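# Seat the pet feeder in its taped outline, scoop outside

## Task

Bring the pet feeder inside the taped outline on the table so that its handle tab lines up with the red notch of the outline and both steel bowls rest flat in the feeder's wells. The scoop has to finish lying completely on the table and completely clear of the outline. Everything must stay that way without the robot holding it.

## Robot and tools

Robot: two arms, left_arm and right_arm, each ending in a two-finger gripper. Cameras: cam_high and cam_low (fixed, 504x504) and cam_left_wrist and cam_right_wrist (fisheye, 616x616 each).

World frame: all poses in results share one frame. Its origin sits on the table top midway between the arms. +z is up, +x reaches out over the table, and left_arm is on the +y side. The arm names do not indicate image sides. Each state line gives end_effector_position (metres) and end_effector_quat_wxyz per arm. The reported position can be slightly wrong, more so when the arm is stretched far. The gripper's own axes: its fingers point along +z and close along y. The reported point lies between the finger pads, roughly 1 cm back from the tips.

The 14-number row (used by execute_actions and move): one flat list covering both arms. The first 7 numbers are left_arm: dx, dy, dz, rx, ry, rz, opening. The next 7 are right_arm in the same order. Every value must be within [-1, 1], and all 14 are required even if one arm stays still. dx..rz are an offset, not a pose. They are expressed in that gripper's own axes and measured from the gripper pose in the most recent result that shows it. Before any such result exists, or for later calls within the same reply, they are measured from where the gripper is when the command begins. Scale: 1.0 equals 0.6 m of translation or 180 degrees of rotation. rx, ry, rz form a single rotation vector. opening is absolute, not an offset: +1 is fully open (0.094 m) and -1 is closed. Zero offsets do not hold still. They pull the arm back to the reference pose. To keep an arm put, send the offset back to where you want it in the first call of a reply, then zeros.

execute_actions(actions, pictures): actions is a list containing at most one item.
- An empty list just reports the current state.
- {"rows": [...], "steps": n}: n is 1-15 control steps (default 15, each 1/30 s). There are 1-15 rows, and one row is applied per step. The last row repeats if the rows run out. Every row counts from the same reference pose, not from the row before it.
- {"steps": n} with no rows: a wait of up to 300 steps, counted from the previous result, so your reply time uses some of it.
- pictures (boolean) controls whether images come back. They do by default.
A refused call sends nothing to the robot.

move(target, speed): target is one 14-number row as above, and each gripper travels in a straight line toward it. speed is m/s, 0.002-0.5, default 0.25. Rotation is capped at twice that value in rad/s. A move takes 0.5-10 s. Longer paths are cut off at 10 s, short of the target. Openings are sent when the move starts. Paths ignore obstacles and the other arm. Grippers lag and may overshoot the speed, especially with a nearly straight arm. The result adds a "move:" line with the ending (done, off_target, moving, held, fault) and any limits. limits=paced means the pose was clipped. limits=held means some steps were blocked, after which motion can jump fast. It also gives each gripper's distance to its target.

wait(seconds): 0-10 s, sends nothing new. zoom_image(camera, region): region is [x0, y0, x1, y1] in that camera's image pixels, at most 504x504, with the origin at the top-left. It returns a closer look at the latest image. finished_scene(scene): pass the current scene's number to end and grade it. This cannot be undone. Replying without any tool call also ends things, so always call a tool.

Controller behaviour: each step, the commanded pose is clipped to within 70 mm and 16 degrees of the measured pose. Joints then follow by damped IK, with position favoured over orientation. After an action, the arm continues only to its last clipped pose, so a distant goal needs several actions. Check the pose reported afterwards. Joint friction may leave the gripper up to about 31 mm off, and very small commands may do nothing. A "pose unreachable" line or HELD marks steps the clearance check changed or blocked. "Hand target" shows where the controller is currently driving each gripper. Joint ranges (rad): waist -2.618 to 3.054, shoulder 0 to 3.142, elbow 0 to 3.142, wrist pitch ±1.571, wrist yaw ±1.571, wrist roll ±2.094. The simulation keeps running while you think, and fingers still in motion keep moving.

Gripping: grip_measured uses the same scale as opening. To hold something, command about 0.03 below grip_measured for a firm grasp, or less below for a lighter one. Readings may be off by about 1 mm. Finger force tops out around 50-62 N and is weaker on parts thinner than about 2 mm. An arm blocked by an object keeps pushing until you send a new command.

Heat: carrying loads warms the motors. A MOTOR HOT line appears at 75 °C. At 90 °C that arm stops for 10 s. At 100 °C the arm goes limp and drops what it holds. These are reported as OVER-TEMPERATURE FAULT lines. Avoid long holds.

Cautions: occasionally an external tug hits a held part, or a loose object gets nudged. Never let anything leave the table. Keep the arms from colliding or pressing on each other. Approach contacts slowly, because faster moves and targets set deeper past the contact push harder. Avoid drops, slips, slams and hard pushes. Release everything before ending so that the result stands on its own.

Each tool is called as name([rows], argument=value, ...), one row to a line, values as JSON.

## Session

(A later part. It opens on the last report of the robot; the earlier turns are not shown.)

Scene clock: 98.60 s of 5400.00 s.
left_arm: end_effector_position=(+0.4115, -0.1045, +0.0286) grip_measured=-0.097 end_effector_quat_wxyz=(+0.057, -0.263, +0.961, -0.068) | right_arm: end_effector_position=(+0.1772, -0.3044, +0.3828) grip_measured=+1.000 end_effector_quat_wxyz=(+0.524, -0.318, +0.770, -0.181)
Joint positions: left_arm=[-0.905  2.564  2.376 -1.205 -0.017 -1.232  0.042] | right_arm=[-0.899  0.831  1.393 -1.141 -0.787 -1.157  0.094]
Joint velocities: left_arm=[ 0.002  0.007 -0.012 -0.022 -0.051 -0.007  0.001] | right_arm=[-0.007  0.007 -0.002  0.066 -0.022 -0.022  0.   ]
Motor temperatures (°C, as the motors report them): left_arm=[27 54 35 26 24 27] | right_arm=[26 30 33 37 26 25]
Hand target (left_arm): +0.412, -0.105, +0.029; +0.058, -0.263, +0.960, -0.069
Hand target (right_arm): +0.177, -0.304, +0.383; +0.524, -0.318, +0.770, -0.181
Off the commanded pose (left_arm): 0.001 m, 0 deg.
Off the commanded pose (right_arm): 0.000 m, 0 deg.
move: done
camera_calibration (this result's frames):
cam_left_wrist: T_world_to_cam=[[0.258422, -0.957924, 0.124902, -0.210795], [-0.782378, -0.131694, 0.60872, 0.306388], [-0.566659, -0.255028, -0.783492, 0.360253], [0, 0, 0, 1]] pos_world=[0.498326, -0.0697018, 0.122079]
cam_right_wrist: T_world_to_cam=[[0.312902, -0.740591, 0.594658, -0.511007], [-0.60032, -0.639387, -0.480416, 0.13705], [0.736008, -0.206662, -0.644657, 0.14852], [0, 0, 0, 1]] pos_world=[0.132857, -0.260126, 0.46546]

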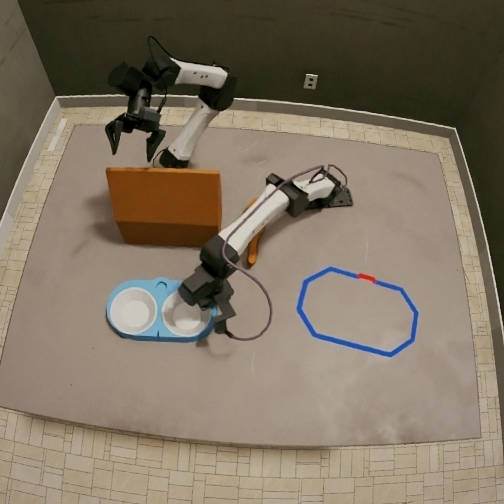

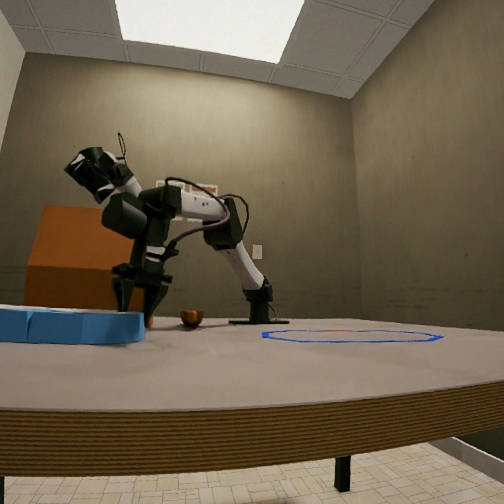

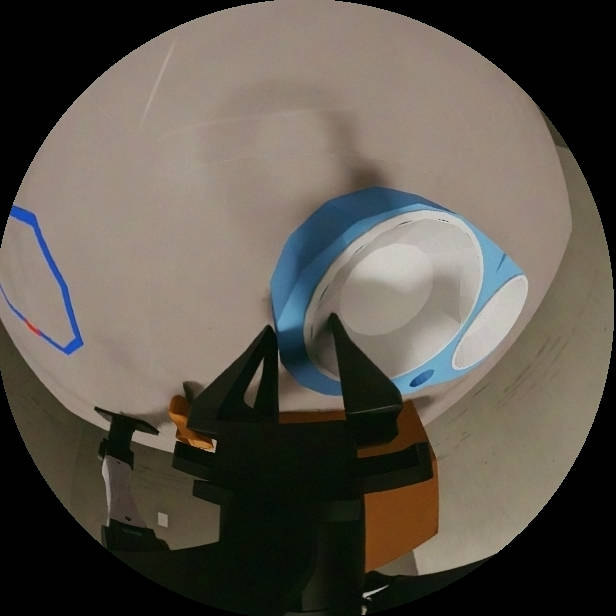

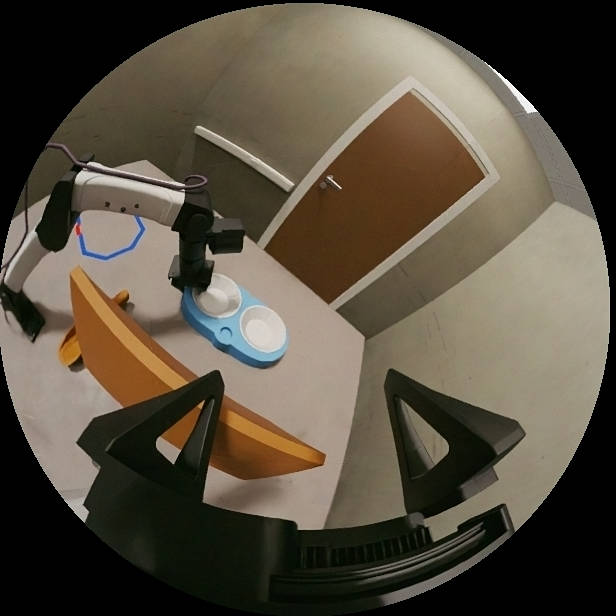

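move(target=[0,0,0,0,0,0,-0.16,0,0,0,0,0,0,1], speed=0.03)

Scene clock: 102.17 s of 5400.00 s.
left_arm: end_effector_position=(+0.4113, -0.1044, +0.0285) grip_measured=-0.150 end_effector_quat_wxyz=(+0.057, -0.263, +0.961, -0.068) | right_arm: end_effector_position=(+0.1772, -0.3044, +0.3828) grip_measured=+1.000 end_effector_quat_wxyz=(+0.524, -0.318, +0.770, -0.181)
Joint positions: left_arm=[-0.905  2.564  2.376 -1.206 -0.017 -1.231  0.04 ] | right_arm=[-0.899  0.831  1.393 -1.141 -0.787 -1.157  0.094]
Joint velocities: left_arm=[-0.012  0.017 -0.002 -0.081 -0.066  0.007 -0.   ] | right_arm=[ 0.002 -0.032 -0.002  0.007 -0.037  0.007  0.   ]
Motor temperatures (°C, as the motors report them): left_arm=[27 55 35 26 24 27] | right_arm=[26 30 33 37 26 25]
Hand target (left_arm): +0.411, -0.104, +0.029; +0.057, -0.263, +0.961, -0.068
Hand target (right_arm): +0.177, -0.304, +0.383; +0.524, -0.318, +0.770, -0.181
Off the commanded pose (left_arm): 0.000 m, 0 deg.
Off the commanded pose (right_arm): 0.000 m, 0 deg.
move: done
camera_calibration (this result's frames):
cam_left_wrist: T_world_to_cam=[[0.257333, -0.958259, 0.124578, -0.210293], [-0.781963, -0.130759, 0.609455, 0.306142], [-0.567726, -0.254248, -0.782972, 0.360608], [0, 0, 0, 1]] pos_world=[0.498234, -0.0698008, 0.121964]
cam_right_wrist: T_world_to_cam=[[0.312902, -0.740591, 0.594658, -0.511007], [-0.60032, -0.639387, -0.480416, 0.13705], [0.736008, -0.206662, -0.644657, 0.14852], [0, 0, 0, 1]] pos_world=[0.132857, -0.260126, 0.46546]

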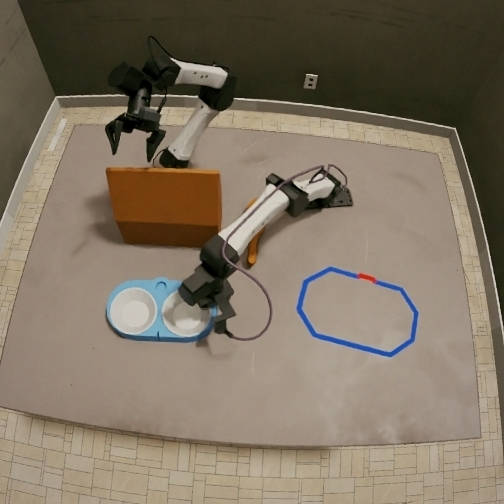

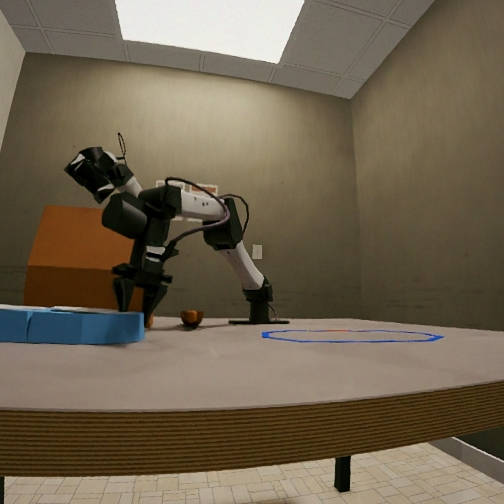

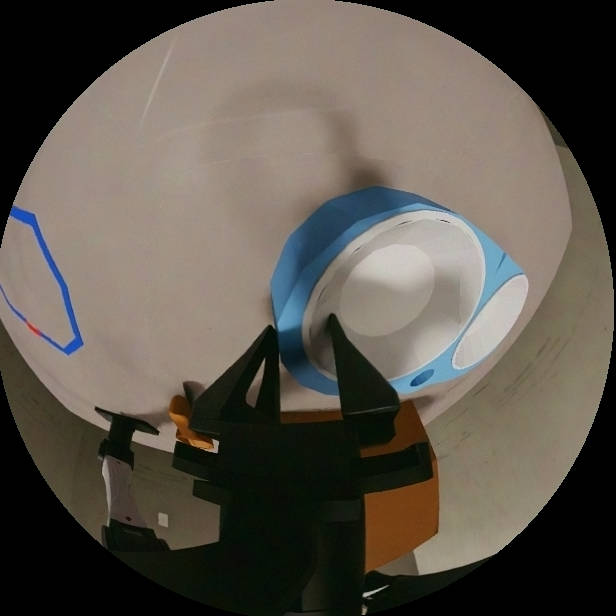

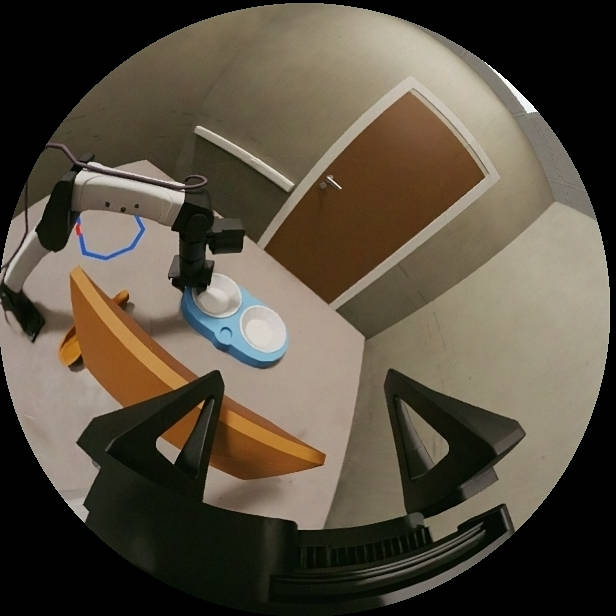

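move(target=[-0.128,0.212,-0.03,0,0,0,-0.15,0,0,0,0,0,0,1], speed=0.04)

Scene clock: 110.83 s of 5400.00 s.
left_arm: end_effector_position=(+0.4073, +0.0372, +0.0288) grip_measured=-0.145 end_effector_quat_wxyz=(+0.051, -0.259, +0.962, -0.072) | right_arm: end_effector_position=(+0.1772, -0.3044, +0.3828) grip_measured=+1.000 end_effector_quat_wxyz=(+0.524, -0.318, +0.770, -0.181)
Joint positions: left_arm=[-0.647  2.168  1.685 -0.916  0.044 -0.972  0.04 ] | right_arm=[-0.899  0.831  1.393 -1.141 -0.787 -1.157  0.094]
Joint velocities: left_arm=[-0.012  0.007 -0.007  0.051 -0.095  0.022 -0.   ] | right_arm=[-0.017 -0.007  0.002  0.051 -0.051  0.081  0.   ]
Motor temperatures (°C, as the motors report them): left_arm=[27 57 35 26 24 27] | right_arm=[26 30 33 37 26 25]
Hand target (left_arm): +0.407, +0.045, +0.030; +0.055, -0.263, +0.961, -0.069
Hand target (right_arm): +0.177, -0.304, +0.383; +0.524, -0.318, +0.770, -0.181
Off the commanded pose (left_arm): 0.009 m, 1 deg.
Off the commanded pose (right_arm): 0.000 m, 0 deg.
After step 90, 1.63 s passed at rest.
move: done
camera_calibration (this result's frames):
cam_left_wrist: T_world_to_cam=[[0.250849, -0.958875, 0.132788, -0.0711794], [-0.777286, -0.117758, 0.618029, 0.318673], [-0.576976, -0.258247, -0.77486, 0.398242], [0, 0, 0, 1]] pos_world=[0.495332, 0.0721187, 0.121084]
cam_right_wrist: T_world_to_cam=[[0.312902, -0.740591, 0.594658, -0.511007], [-0.60032, -0.639387, -0.480416, 0.13705], [0.736008, -0.206662, -0.644657, 0.14852], [0, 0, 0, 1]] pos_world=[0.132857, -0.260126, 0.46546]

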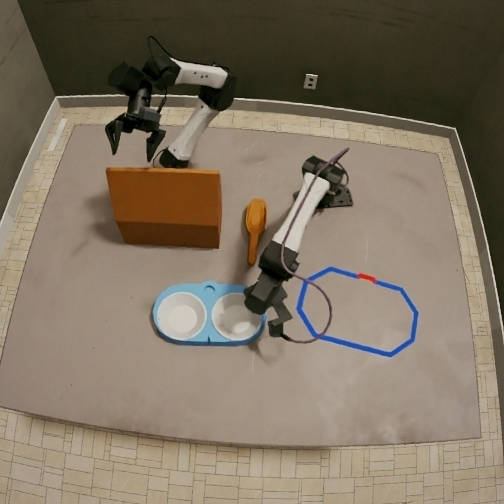

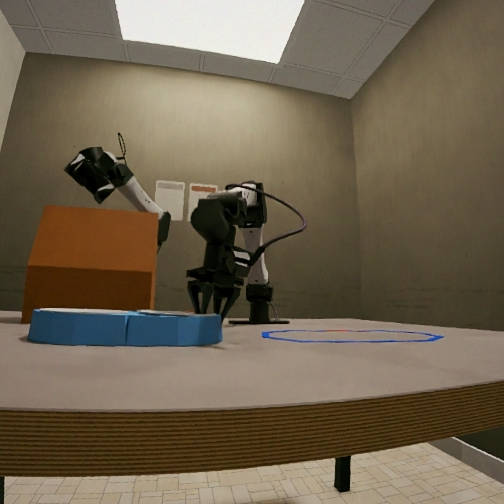

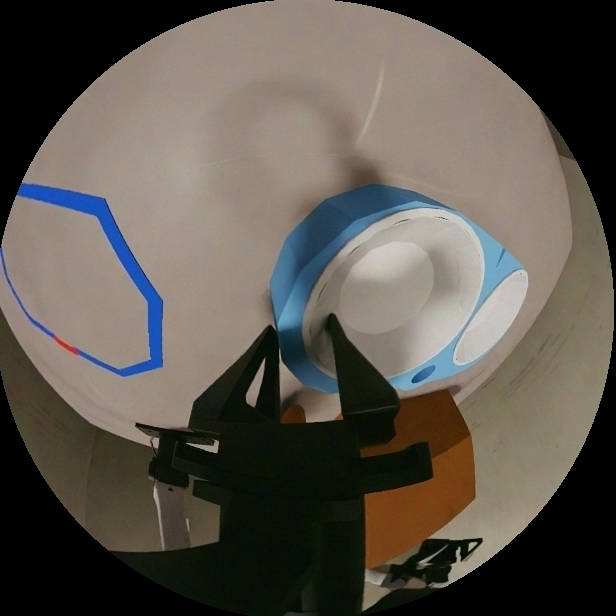

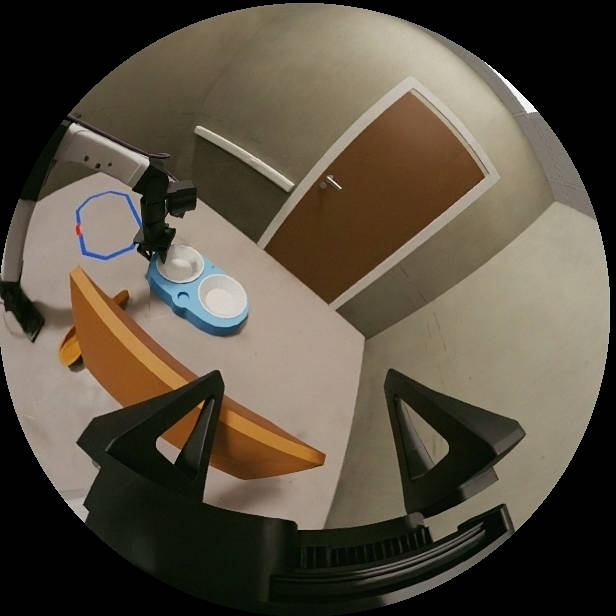

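move(target=[-0.232,0.438,-0.067,0,0,0,-0.15,0,0,0,0,0,0,1], speed=0.05)

Scene clock: 122.80 s of 5400.00 s.
left_arm: end_effector_position=(+0.3874, +0.3251, +0.0340) grip_measured=-0.148 end_effector_quat_wxyz=(+0.054, -0.256, +0.961, -0.086) | right_arm: end_effector_position=(+0.1772, -0.3044, +0.3828) grip_measured=+1.000 end_effector_quat_wxyz=(+0.524, -0.318, +0.770, -0.181)
Joint positions: left_arm=[ 0.09   2.008  1.458 -0.919  0.176 -0.235  0.04 ] | right_arm=[-0.899  0.831  1.393 -1.141 -0.787 -1.157  0.094]
Joint velocities: left_arm=[-0.012 -0.012 -0.002 -0.022  0.022  0.037  0.001] | right_arm=[ 0.002 -0.007 -0.007  0.007 -0.007  0.022  0.   ]
Motor temperatures (°C, as the motors report them): left_arm=[27 57 35 26 24 27] | right_arm=[26 30 33 37 26 25]
Hand target (left_arm): +0.387, +0.334, +0.030; +0.048, -0.260, +0.961, -0.079
Hand target (right_arm): +0.177, -0.304, +0.383; +0.524, -0.318, +0.770, -0.181
Off the commanded pose (left_arm): 0.013 m, 2 deg.
Off the commanded pose (right_arm): 0.000 m, 0 deg.
After step 90, 2.67 s passed at rest.
move: off_target (left_arm)
camera_calibration (this result's frames):
cam_left_wrist: T_world_to_cam=[[0.242837, -0.956597, 0.161097, 0.21064], [-0.786079, -0.0967366, 0.61051, 0.330783], [-0.568428, -0.274889, -0.775452, 0.467214], [0, 0, 0, 1]] pos_world=[0.474448, 0.361929, 0.126423]
cam_right_wrist: T_world_to_cam=[[0.312902, -0.740591, 0.594658, -0.511007], [-0.60032, -0.639387, -0.480416, 0.13705], [0.736008, -0.206662, -0.644657, 0.14852], [0, 0, 0, 1]] pos_world=[0.132857, -0.260126, 0.46546]

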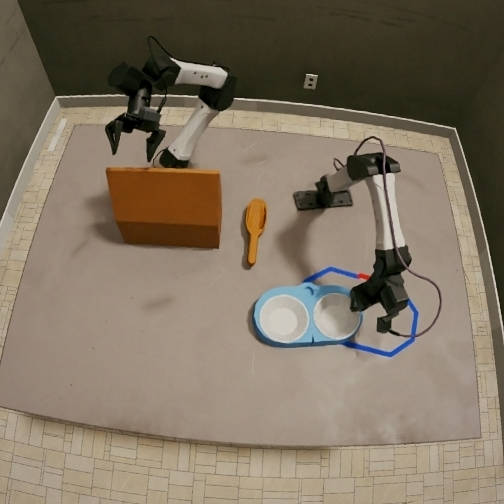

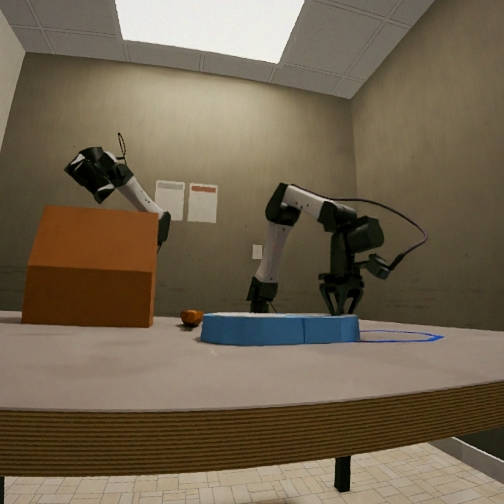

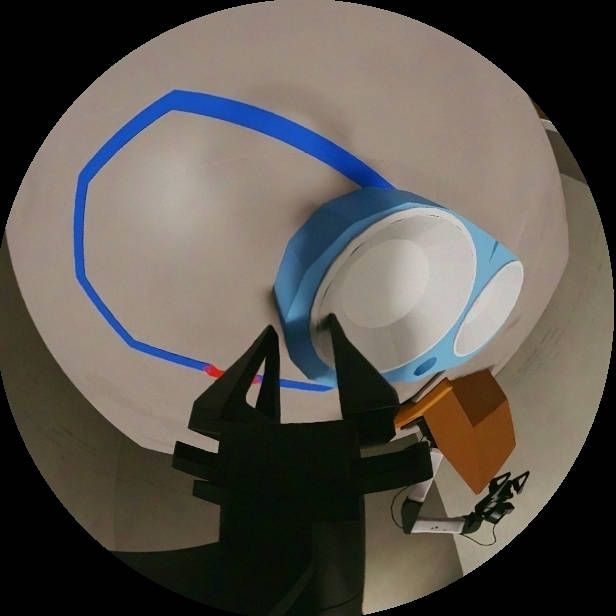

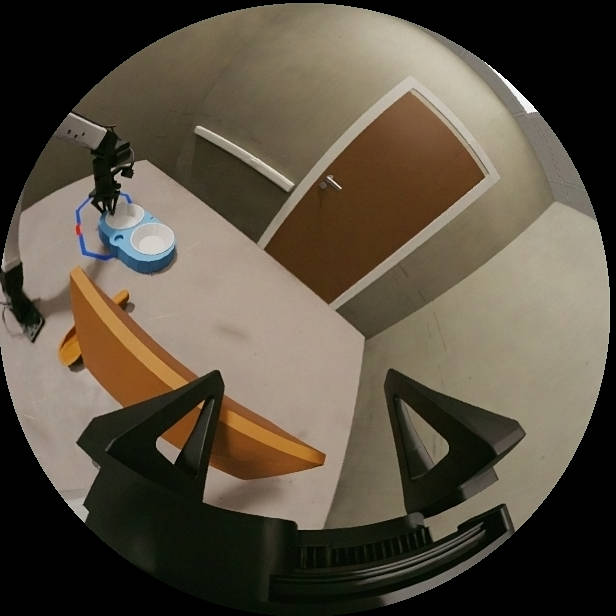

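move(target=[-0.158,0.204,-0.031,0.006,0.018,0.093,-0.15,0,0,0,0,0,0,1], speed=0.04)

zoom_image(camera="cam_high", region=[250,230,450,400])

Scene clock: 134.67 s of 5400.00 s.
left_arm: end_effector_position=(+0.4097, +0.4712, +0.0387) grip_measured=-0.148 end_effector_quat_wxyz=(+0.048, -0.109, +0.988, -0.100) | right_arm: end_effector_position=(+0.1772, -0.3044, +0.3828) grip_measured=+1.000 end_effector_quat_wxyz=(+0.524, -0.318, +0.770, -0.181)
Joint positions: left_arm=[ 0.39   2.434  2.175 -1.321  0.222  0.378  0.04 ] | right_arm=[-0.899  0.831  1.393 -1.141 -0.787 -1.157  0.094]
Joint velocities: left_arm=[-0.007  0.007  0.022 -0.051  0.007  0.051 -0.   ] | right_arm=[-0.007 -0.012 -0.007 -0.022  0.051 -0.022  0.   ]
Motor temperatures (°C, as the motors report them): left_arm=[27 55 37 26 24 27] | right_arm=[26 30 33 38 26 25]
Hand target (left_arm): +0.406, +0.480, +0.034; +0.042, -0.111, +0.988, -0.097
Hand target (right_arm): +0.177, -0.304, +0.383; +0.524, -0.318, +0.770, -0.181
Off the commanded pose (left_arm): 0.010 m, 1 deg.
Off the commanded pose (right_arm): 0.000 m, 0 deg.
After step 90, 4.67 s passed at rest.
move: done
camera_calibration (this result's frames):
cam_left_wrist: T_world_to_cam=[[-0.0549937, -0.983583, 0.171871, 0.478522], [-0.789867, 0.148153, 0.595114, 0.246334], [-0.610808, -0.103028, -0.785047, 0.460496], [0, 0, 0, 1]] pos_world=[0.502162, 0.481615, 0.13267]
cam_right_wrist: T_world_to_cam=[[0.312902, -0.740591, 0.594658, -0.511007], [-0.60032, -0.639387, -0.480416, 0.13705], [0.736008, -0.206662, -0.644657, 0.14852], [0, 0, 0, 1]] pos_world=[0.132857, -0.260126, 0.46546]

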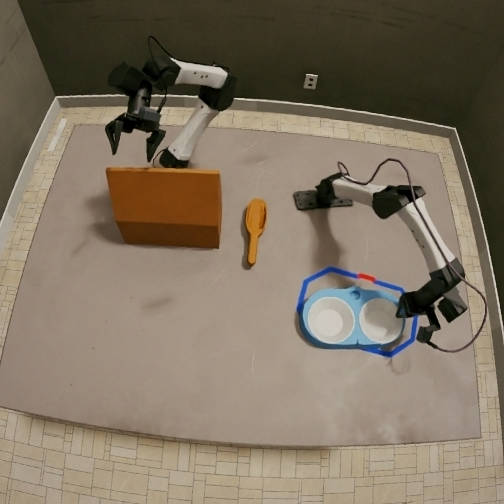

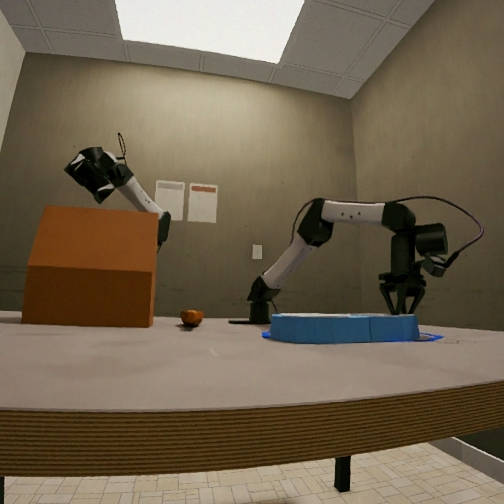

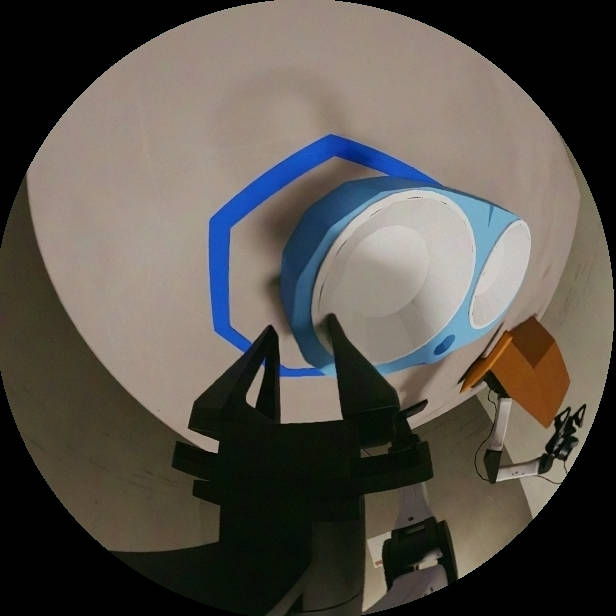

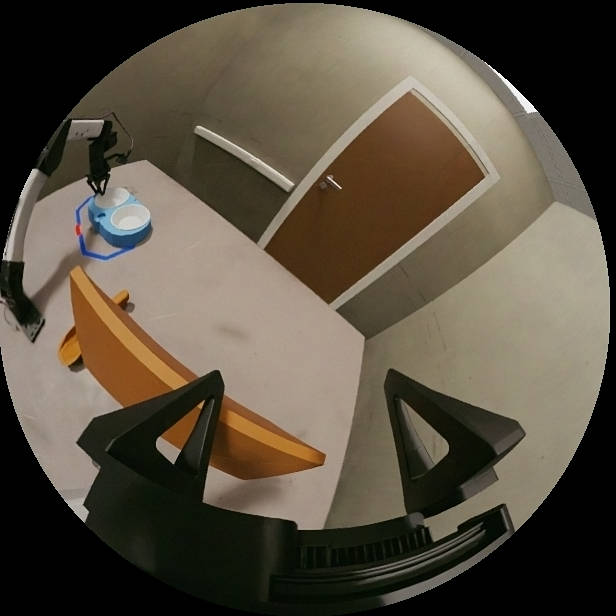

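Region (250, 230, 450, 400) of cam_high's 504x504 image, scaled by 2.520, with more detail than that image has; it fills the top 428 rows of this view, and the rest is white.

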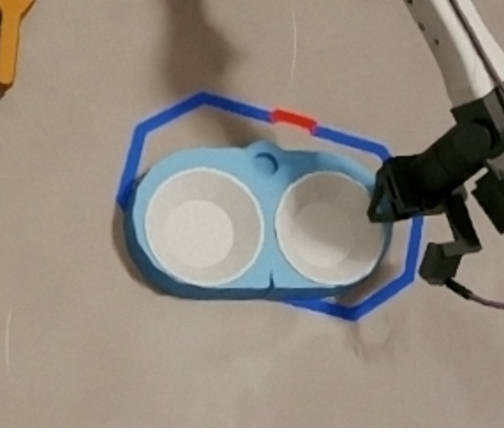

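move(target=[0,0,0,0,0,0,0.4,0,0,0,0,0,0,1])

move(target=[-0.007,-0.02,-0.09,0,0,0,0.4,0,0,0,0,0,0,1], speed=0.06)

Scene clock: 141.93 s of 5400.00 s.
left_arm: end_effector_position=(+0.4097, +0.4712, +0.0387) grip_measured=+0.398 end_effector_quat_wxyz=(+0.048, -0.107, +0.988, -0.100) | right_arm: end_effector_position=(+0.1772, -0.3044, +0.3828) grip_measured=+1.000 end_effector_quat_wxyz=(+0.524, -0.318, +0.770, -0.181)
Joint positions: left_arm=[ 0.39   2.434  2.175 -1.321  0.222  0.381  0.066] | right_arm=[-0.899  0.831  1.393 -1.141 -0.787 -1.157  0.094]
Joint velocities: left_arm=[ 0.002  0.002  0.007 -0.022 -0.022 -0.037  0.   ] | right_arm=[-0.007 -0.007 -0.012  0.007 -0.037 -0.066  0.   ]
Motor temperatures (°C, as the motors report them): left_arm=[27 55 37 26 24 27] | right_arm=[26 30 34 38 26 25]
Hand target (left_arm): +0.410, +0.471, +0.039; +0.048, -0.109, +0.988, -0.100
Hand target (right_arm): +0.177, -0.304, +0.383; +0.524, -0.318, +0.770, -0.181
Off the commanded pose (left_arm): 0.000 m, 0 deg.
Off the commanded pose (right_arm): 0.000 m, 0 deg.
After step 90, 3.57 s passed at rest.
move: done
camera_calibration (this result's frames):
cam_left_wrist: T_world_to_cam=[[-0.0583435, -0.983425, 0.17167, 0.479809], [-0.789562, 0.150687, 0.594882, 0.244998], [-0.610891, -0.100837, -0.785267, 0.459509], [0, 0, 0, 1]] pos_world=[0.502144, 0.481274, 0.132723]
cam_right_wrist: T_world_to_cam=[[0.312902, -0.740591, 0.594658, -0.511007], [-0.60032, -0.639387, -0.480416, 0.13705], [0.736008, -0.206662, -0.644657, 0.14852], [0, 0, 0, 1]] pos_world=[0.132857, -0.260126, 0.46546]

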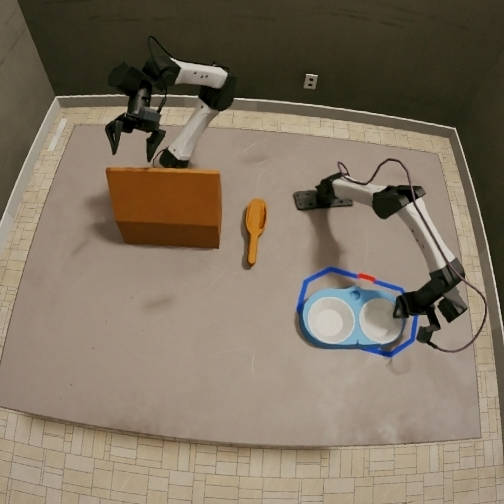

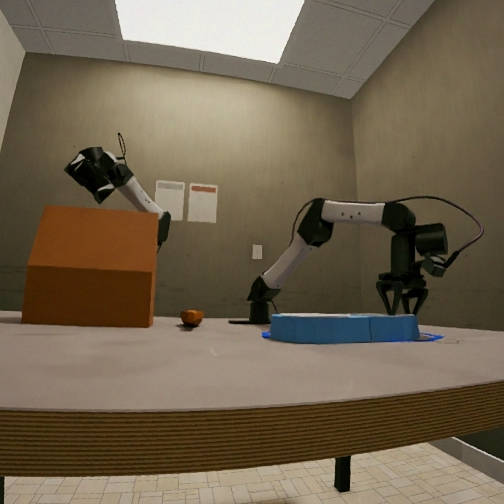

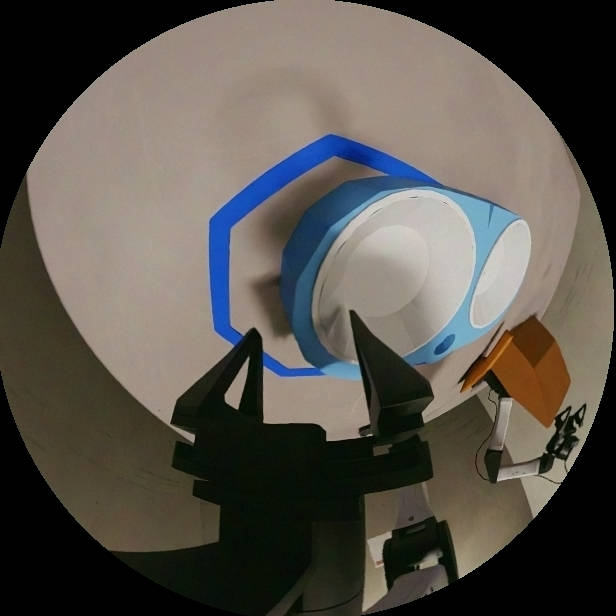

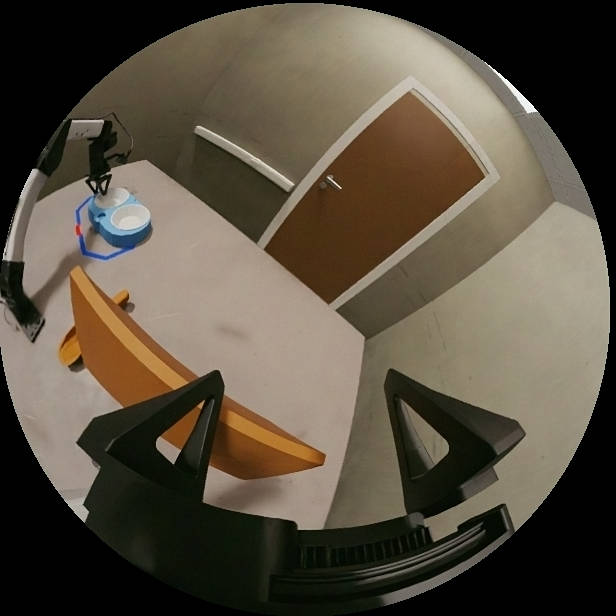

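Scene clock: 143.43 s of 5400.00 s.
left_arm: end_effector_position=(+0.4101, +0.4715, +0.0985) grip_measured=+0.398 end_effector_quat_wxyz=(+0.057, -0.106, +0.988, -0.096) | right_arm: end_effector_position=(+0.1772, -0.3044, +0.3828) grip_measured=+1.000 end_effector_quat_wxyz=(+0.524, -0.318, +0.770, -0.181)
Joint positions: left_arm=[ 0.39   2.448  2.439 -1.551  0.222  0.381  0.066] | right_arm=[-0.899  0.831  1.393 -1.141 -0.787 -1.157  0.094]
Joint velocities: left_arm=[ 0.007  0.007 -0.002 -0.007  0.007  0.007  0.   ] | right_arm=[ 0.002 -0.017  0.007 -0.037 -0.037  0.037  0.   ]
Motor temperatures (°C, as the motors report them): left_arm=[27 55 37 26 24 27] | right_arm=[26 30 34 38 26 25]
Hand target (left_arm): +0.410, +0.471, +0.094; +0.051, -0.107, +0.988, -0.099
Hand target (right_arm): +0.177, -0.304, +0.383; +0.524, -0.318, +0.770, -0.181
Off the commanded pose (left_arm): 0.004 m, 1 deg.
Off the commanded pose (right_arm): 0.000 m, 0 deg.
joint sent to its limit (left arm) — the command would take joint 4 (wrist pitch) past its lower limit, so that joint was sent only as far as its limit.
move: done
camera_calibration (this result's frames):
cam_left_wrist: T_world_to_cam=[[-0.0611141, -0.985305, 0.159498, 0.473108], [-0.799419, 0.144001, 0.583261, 0.218116], [-0.597658, -0.0918601, -0.796471, 0.498175], [0, 0, 0, 1]] pos_world=[0.501018, 0.48051, 0.194104]
cam_right_wrist: T_world_to_cam=[[0.312902, -0.740591, 0.594658, -0.511007], [-0.60032, -0.639387, -0.480416, 0.13705], [0.736008, -0.206662, -0.644657, 0.14852], [0, 0, 0, 1]] pos_world=[0.132857, -0.260126, 0.46546]

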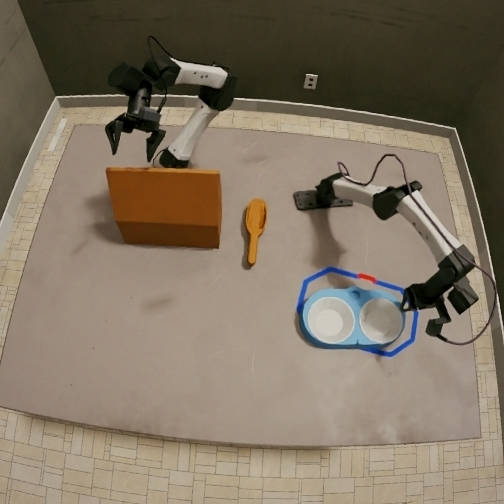

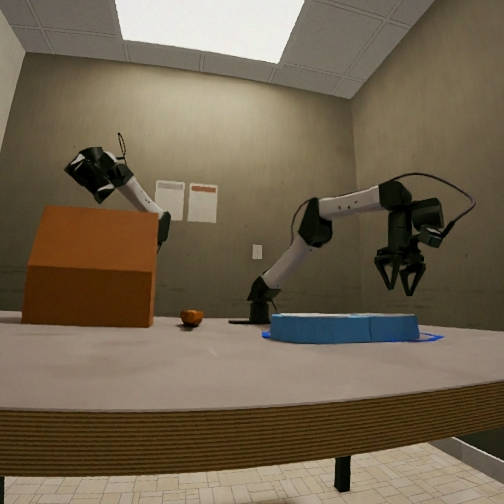

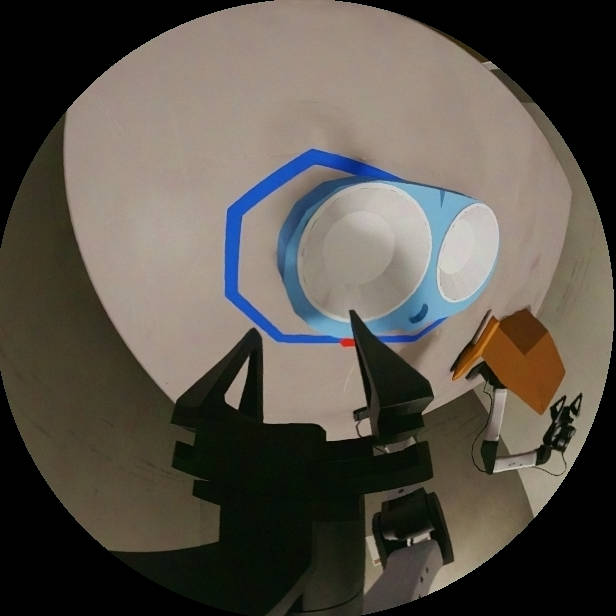

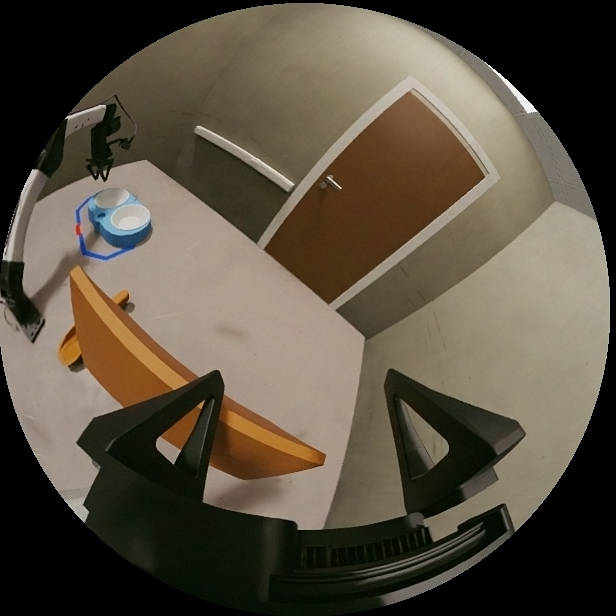

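move(target=[0.122,-0.297,0.076,-0.0745,-0.019,-0.43,0.75,0,0,0,0,0,0,1], speed=0.15)

Scene clock: 156.33 s of 5400.00 s.
left_arm: end_effector_position=(+0.3915, +0.2794, +0.0854) grip_measured=+0.748 end_effector_quat_wxyz=(+0.009, -0.707, +0.708, -0.008) | right_arm: end_effector_position=(+0.1772, -0.3044, +0.3828) grip_measured=+1.000 end_effector_quat_wxyz=(+0.524, -0.318, +0.770, -0.181)
Joint positions: left_arm=[-0.101  2.031  1.716 -1.232  0.002 -1.465  0.082] | right_arm=[-0.899  0.831  1.393 -1.141 -0.787 -1.157  0.094]
Joint velocities: left_arm=[ 0.002 -0.007  0.012  0.007 -0.022 -0.095 -0.001] | right_arm=[-0.017 -0.007  0.002 -0.037 -0.11  -0.022  0.   ]
Motor temperatures (°C, as the motors report them): left_arm=[27 56 37 25 24 27] | right_arm=[26 29 34 38 26 25]
Hand target (left_arm): +0.382, +0.276, +0.082; -0.001, +0.707, -0.708, -0.005
Hand target (right_arm): +0.177, -0.304, +0.383; +0.524, -0.318, +0.770, -0.181
Off the commanded pose (left_arm): 0.012 m, 1 deg.
Off the commanded pose (right_arm): 0.000 m, 0 deg.
After step 90, 4.80 s passed at rest.
move: off_target (left_arm)
camera_calibration (this result's frames):
cam_left_wrist: T_world_to_cam=[[0.964714, -0.263006, 0.0124721, -0.306039], [-0.197468, -0.691362, 0.695, 0.226641], [-0.174167, -0.672939, -0.718901, 0.448925], [0, 0, 0, 1]] pos_world=[0.418182, 0.3783, 0.169034]
cam_right_wrist: T_world_to_cam=[[0.312902, -0.740591, 0.594658, -0.511007], [-0.60032, -0.639387, -0.480416, 0.13705], [0.736008, -0.206662, -0.644657, 0.14852], [0, 0, 0, 1]] pos_world=[0.132857, -0.260126, 0.46546]

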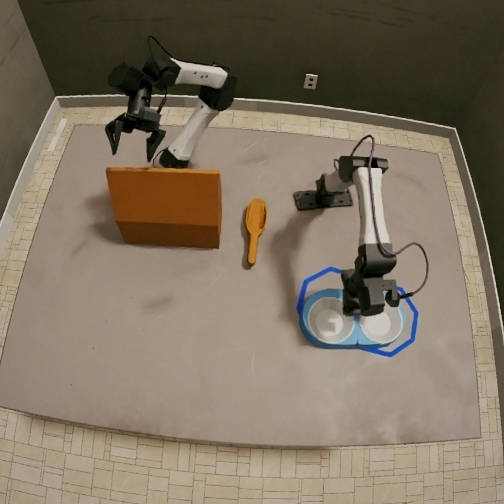

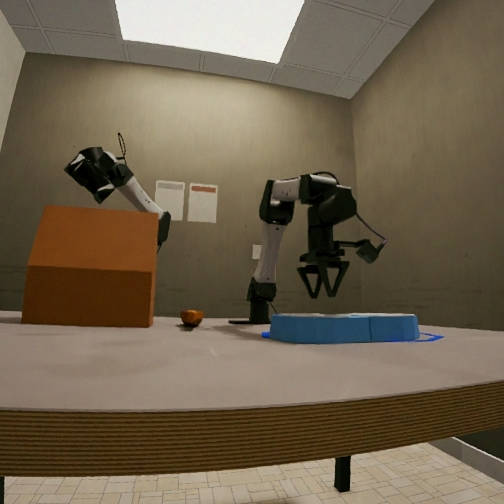

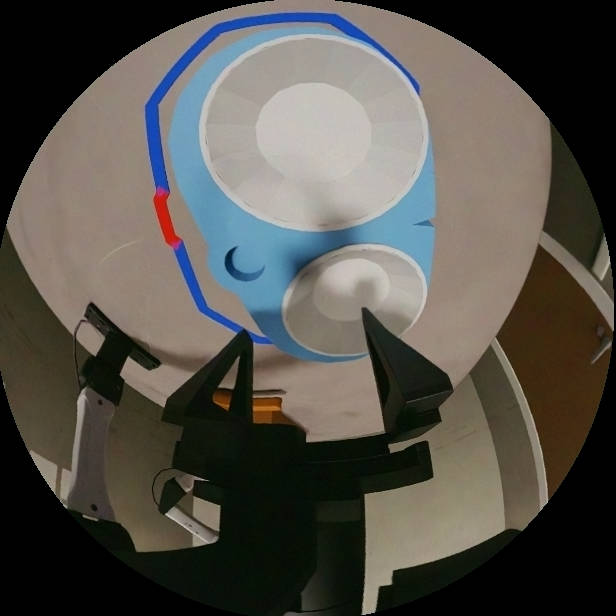

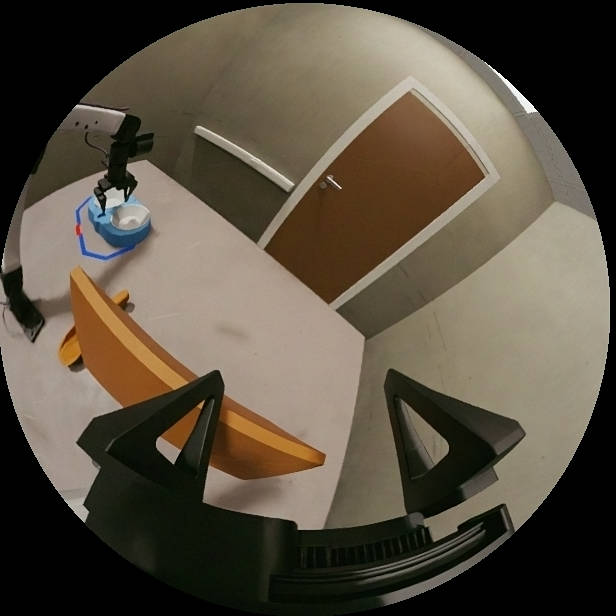

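move(target=[0.075,0.05,0.02,0,0,0,0.75,0,0,0,0,0,0,1], speed=0.08)

Scene clock: 160.43 s of 5400.00 s.
left_arm: end_effector_position=(+0.3658, +0.2367, +0.0751) grip_measured=+0.748 end_effector_quat_wxyz=(+0.008, -0.707, +0.707, -0.010) | right_arm: end_effector_position=(+0.1772, -0.3044, +0.3828) grip_measured=+1.000 end_effector_quat_wxyz=(+0.524, -0.318, +0.770, -0.181)
Joint positions: left_arm=[-0.21   1.925  1.525 -1.145  0.002 -1.574  0.082] | right_arm=[-0.899  0.831  1.393 -1.141 -0.787 -1.157  0.094]
Joint velocities: left_arm=[ 0.007 -0.002 -0.012 -0.022  0.007 -0.11   0.001] | right_arm=[-0.007 -0.017 -0.012 -0.11   0.022 -0.051  0.   ]
Motor temperatures (°C, as the motors report them): left_arm=[27 56 37 25 24 27] | right_arm=[26 29 34 38 26 25]
Hand target (left_arm): +0.362, +0.234, +0.072; -0.009, +0.707, -0.708, +0.007
Hand target (right_arm): +0.177, -0.304, +0.383; +0.524, -0.318, +0.770, -0.181
Off the commanded pose (left_arm): 0.005 m, 0 deg.
Off the commanded pose (right_arm): 0.000 m, 0 deg.
move: done
camera_calibration (this result's frames):
cam_left_wrist: T_world_to_cam=[[0.964785, -0.262635, 0.0145972, -0.292694], [-0.198262, -0.6896, 0.696522, 0.199004], [-0.172865, -0.674888, -0.717387, 0.408146], [0, 0, 0, 1]] pos_world=[0.392396, 0.335814, 0.15846]
cam_right_wrist: T_world_to_cam=[[0.312902, -0.740591, 0.594658, -0.511007], [-0.60032, -0.639387, -0.480416, 0.13705], [0.736008, -0.206662, -0.644657, 0.14852], [0, 0, 0, 1]] pos_world=[0.132857, -0.260126, 0.46546]

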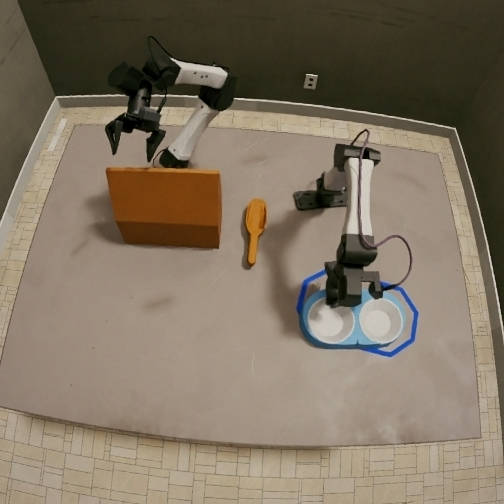

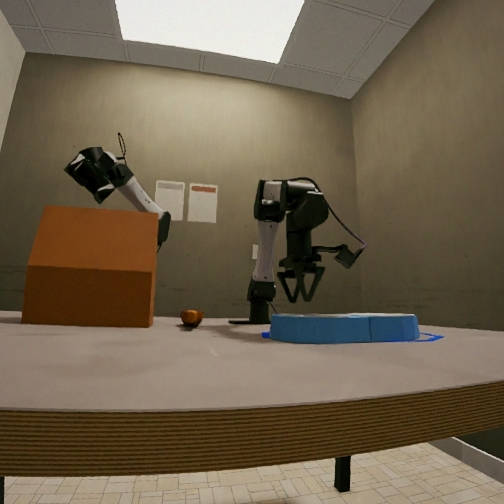

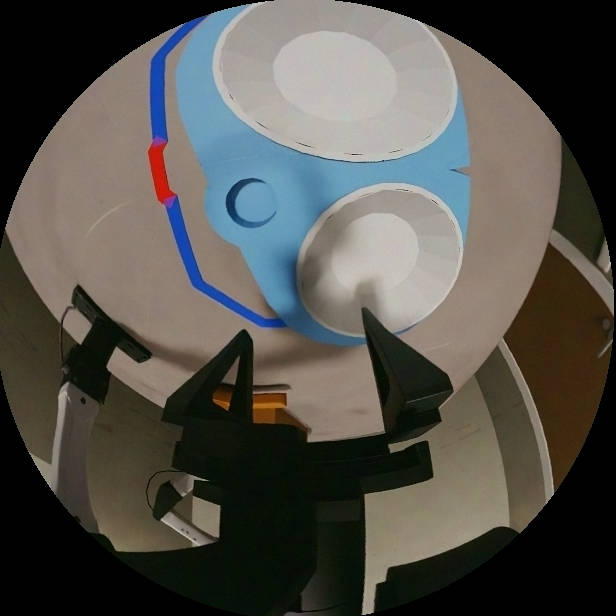

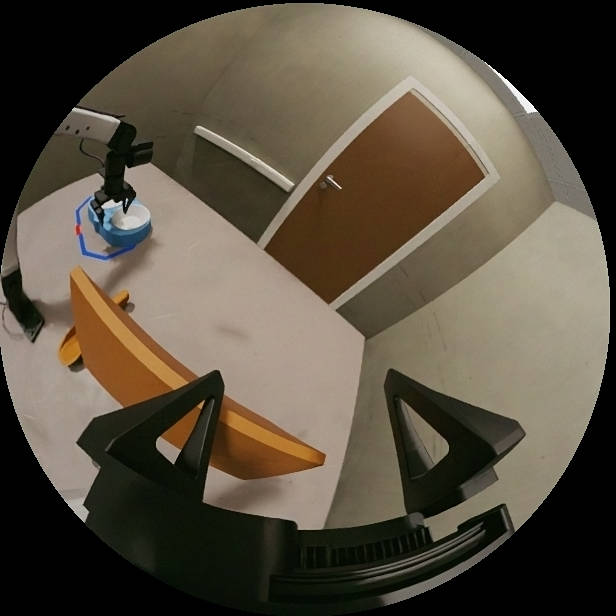

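move(target=[0,0.015,0.068,0,0,0,0.75,0,0,0,0,0,0,1], speed=0.03)

Scene clock: 165.23 s of 5400.00 s.
left_arm: end_effector_position=(+0.3619, +0.2367, +0.0423) grip_measured=+0.748 end_effector_quat_wxyz=(+0.014, -0.707, +0.707, -0.015) | right_arm: end_effector_position=(+0.1772, -0.3044, +0.3828) grip_measured=+1.000 end_effector_quat_wxyz=(+0.524, -0.318, +0.770, -0.181)
Joint positions: left_arm=[-0.21   1.925  1.391 -0.996  0.002 -1.575  0.082] | right_arm=[-0.899  0.831  1.393 -1.141 -0.787 -1.157  0.094]
Joint velocities: left_arm=[ 0.002 -0.002 -0.007  0.022 -0.037 -0.022 -0.001] | right_arm=[ 0.012 -0.012 -0.017 -0.081 -0.037 -0.037  0.   ]
Motor temperatures (°C, as the motors report them): left_arm=[27 55 37 25 24 27] | right_arm=[26 29 34 38 26 25]
Hand target (left_arm): +0.357, +0.236, +0.034; -0.008, +0.707, -0.707, +0.009
Hand target (right_arm): +0.177, -0.304, +0.383; +0.524, -0.318, +0.770, -0.181
Off the commanded pose (left_arm): 0.009 m, 1 deg.
Off the commanded pose (right_arm): 0.000 m, 0 deg.
After step 90, 0.13 s passed at rest.
move: done
camera_calibration (this result's frames):
cam_left_wrist: T_world_to_cam=[[0.96486, -0.261161, 0.0289778, -0.289391], [-0.207549, -0.689833, 0.69358, 0.224592], [-0.161146, -0.675222, -0.719797, 0.379912], [0, 0, 0, 1]] pos_world=[0.387057, 0.335879, 0.126073]
cam_right_wrist: T_world_to_cam=[[0.312902, -0.740591, 0.594658, -0.511007], [-0.60032, -0.639387, -0.480416, 0.13705], [0.736008, -0.206662, -0.644657, 0.14852], [0, 0, 0, 1]] pos_world=[0.132857, -0.260126, 0.46546]

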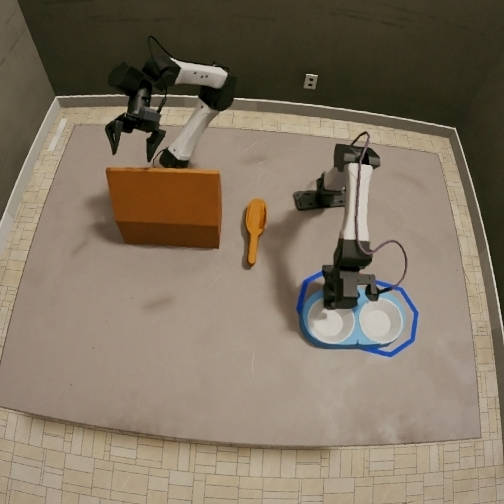

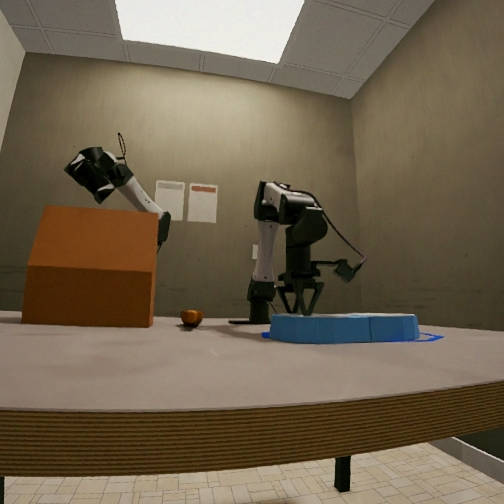

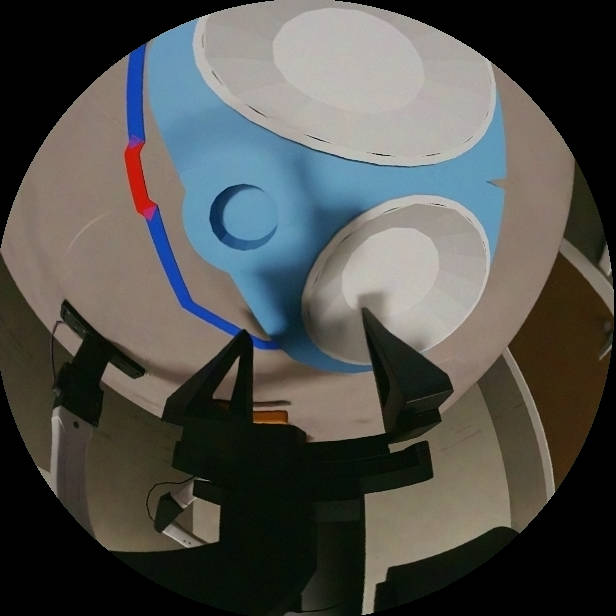

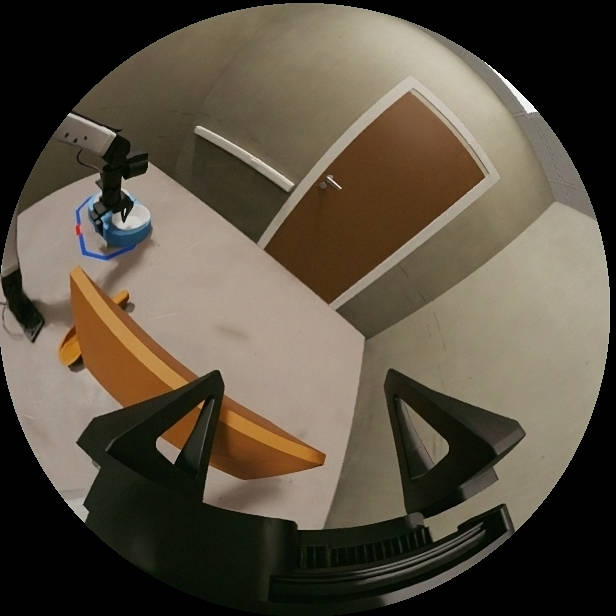

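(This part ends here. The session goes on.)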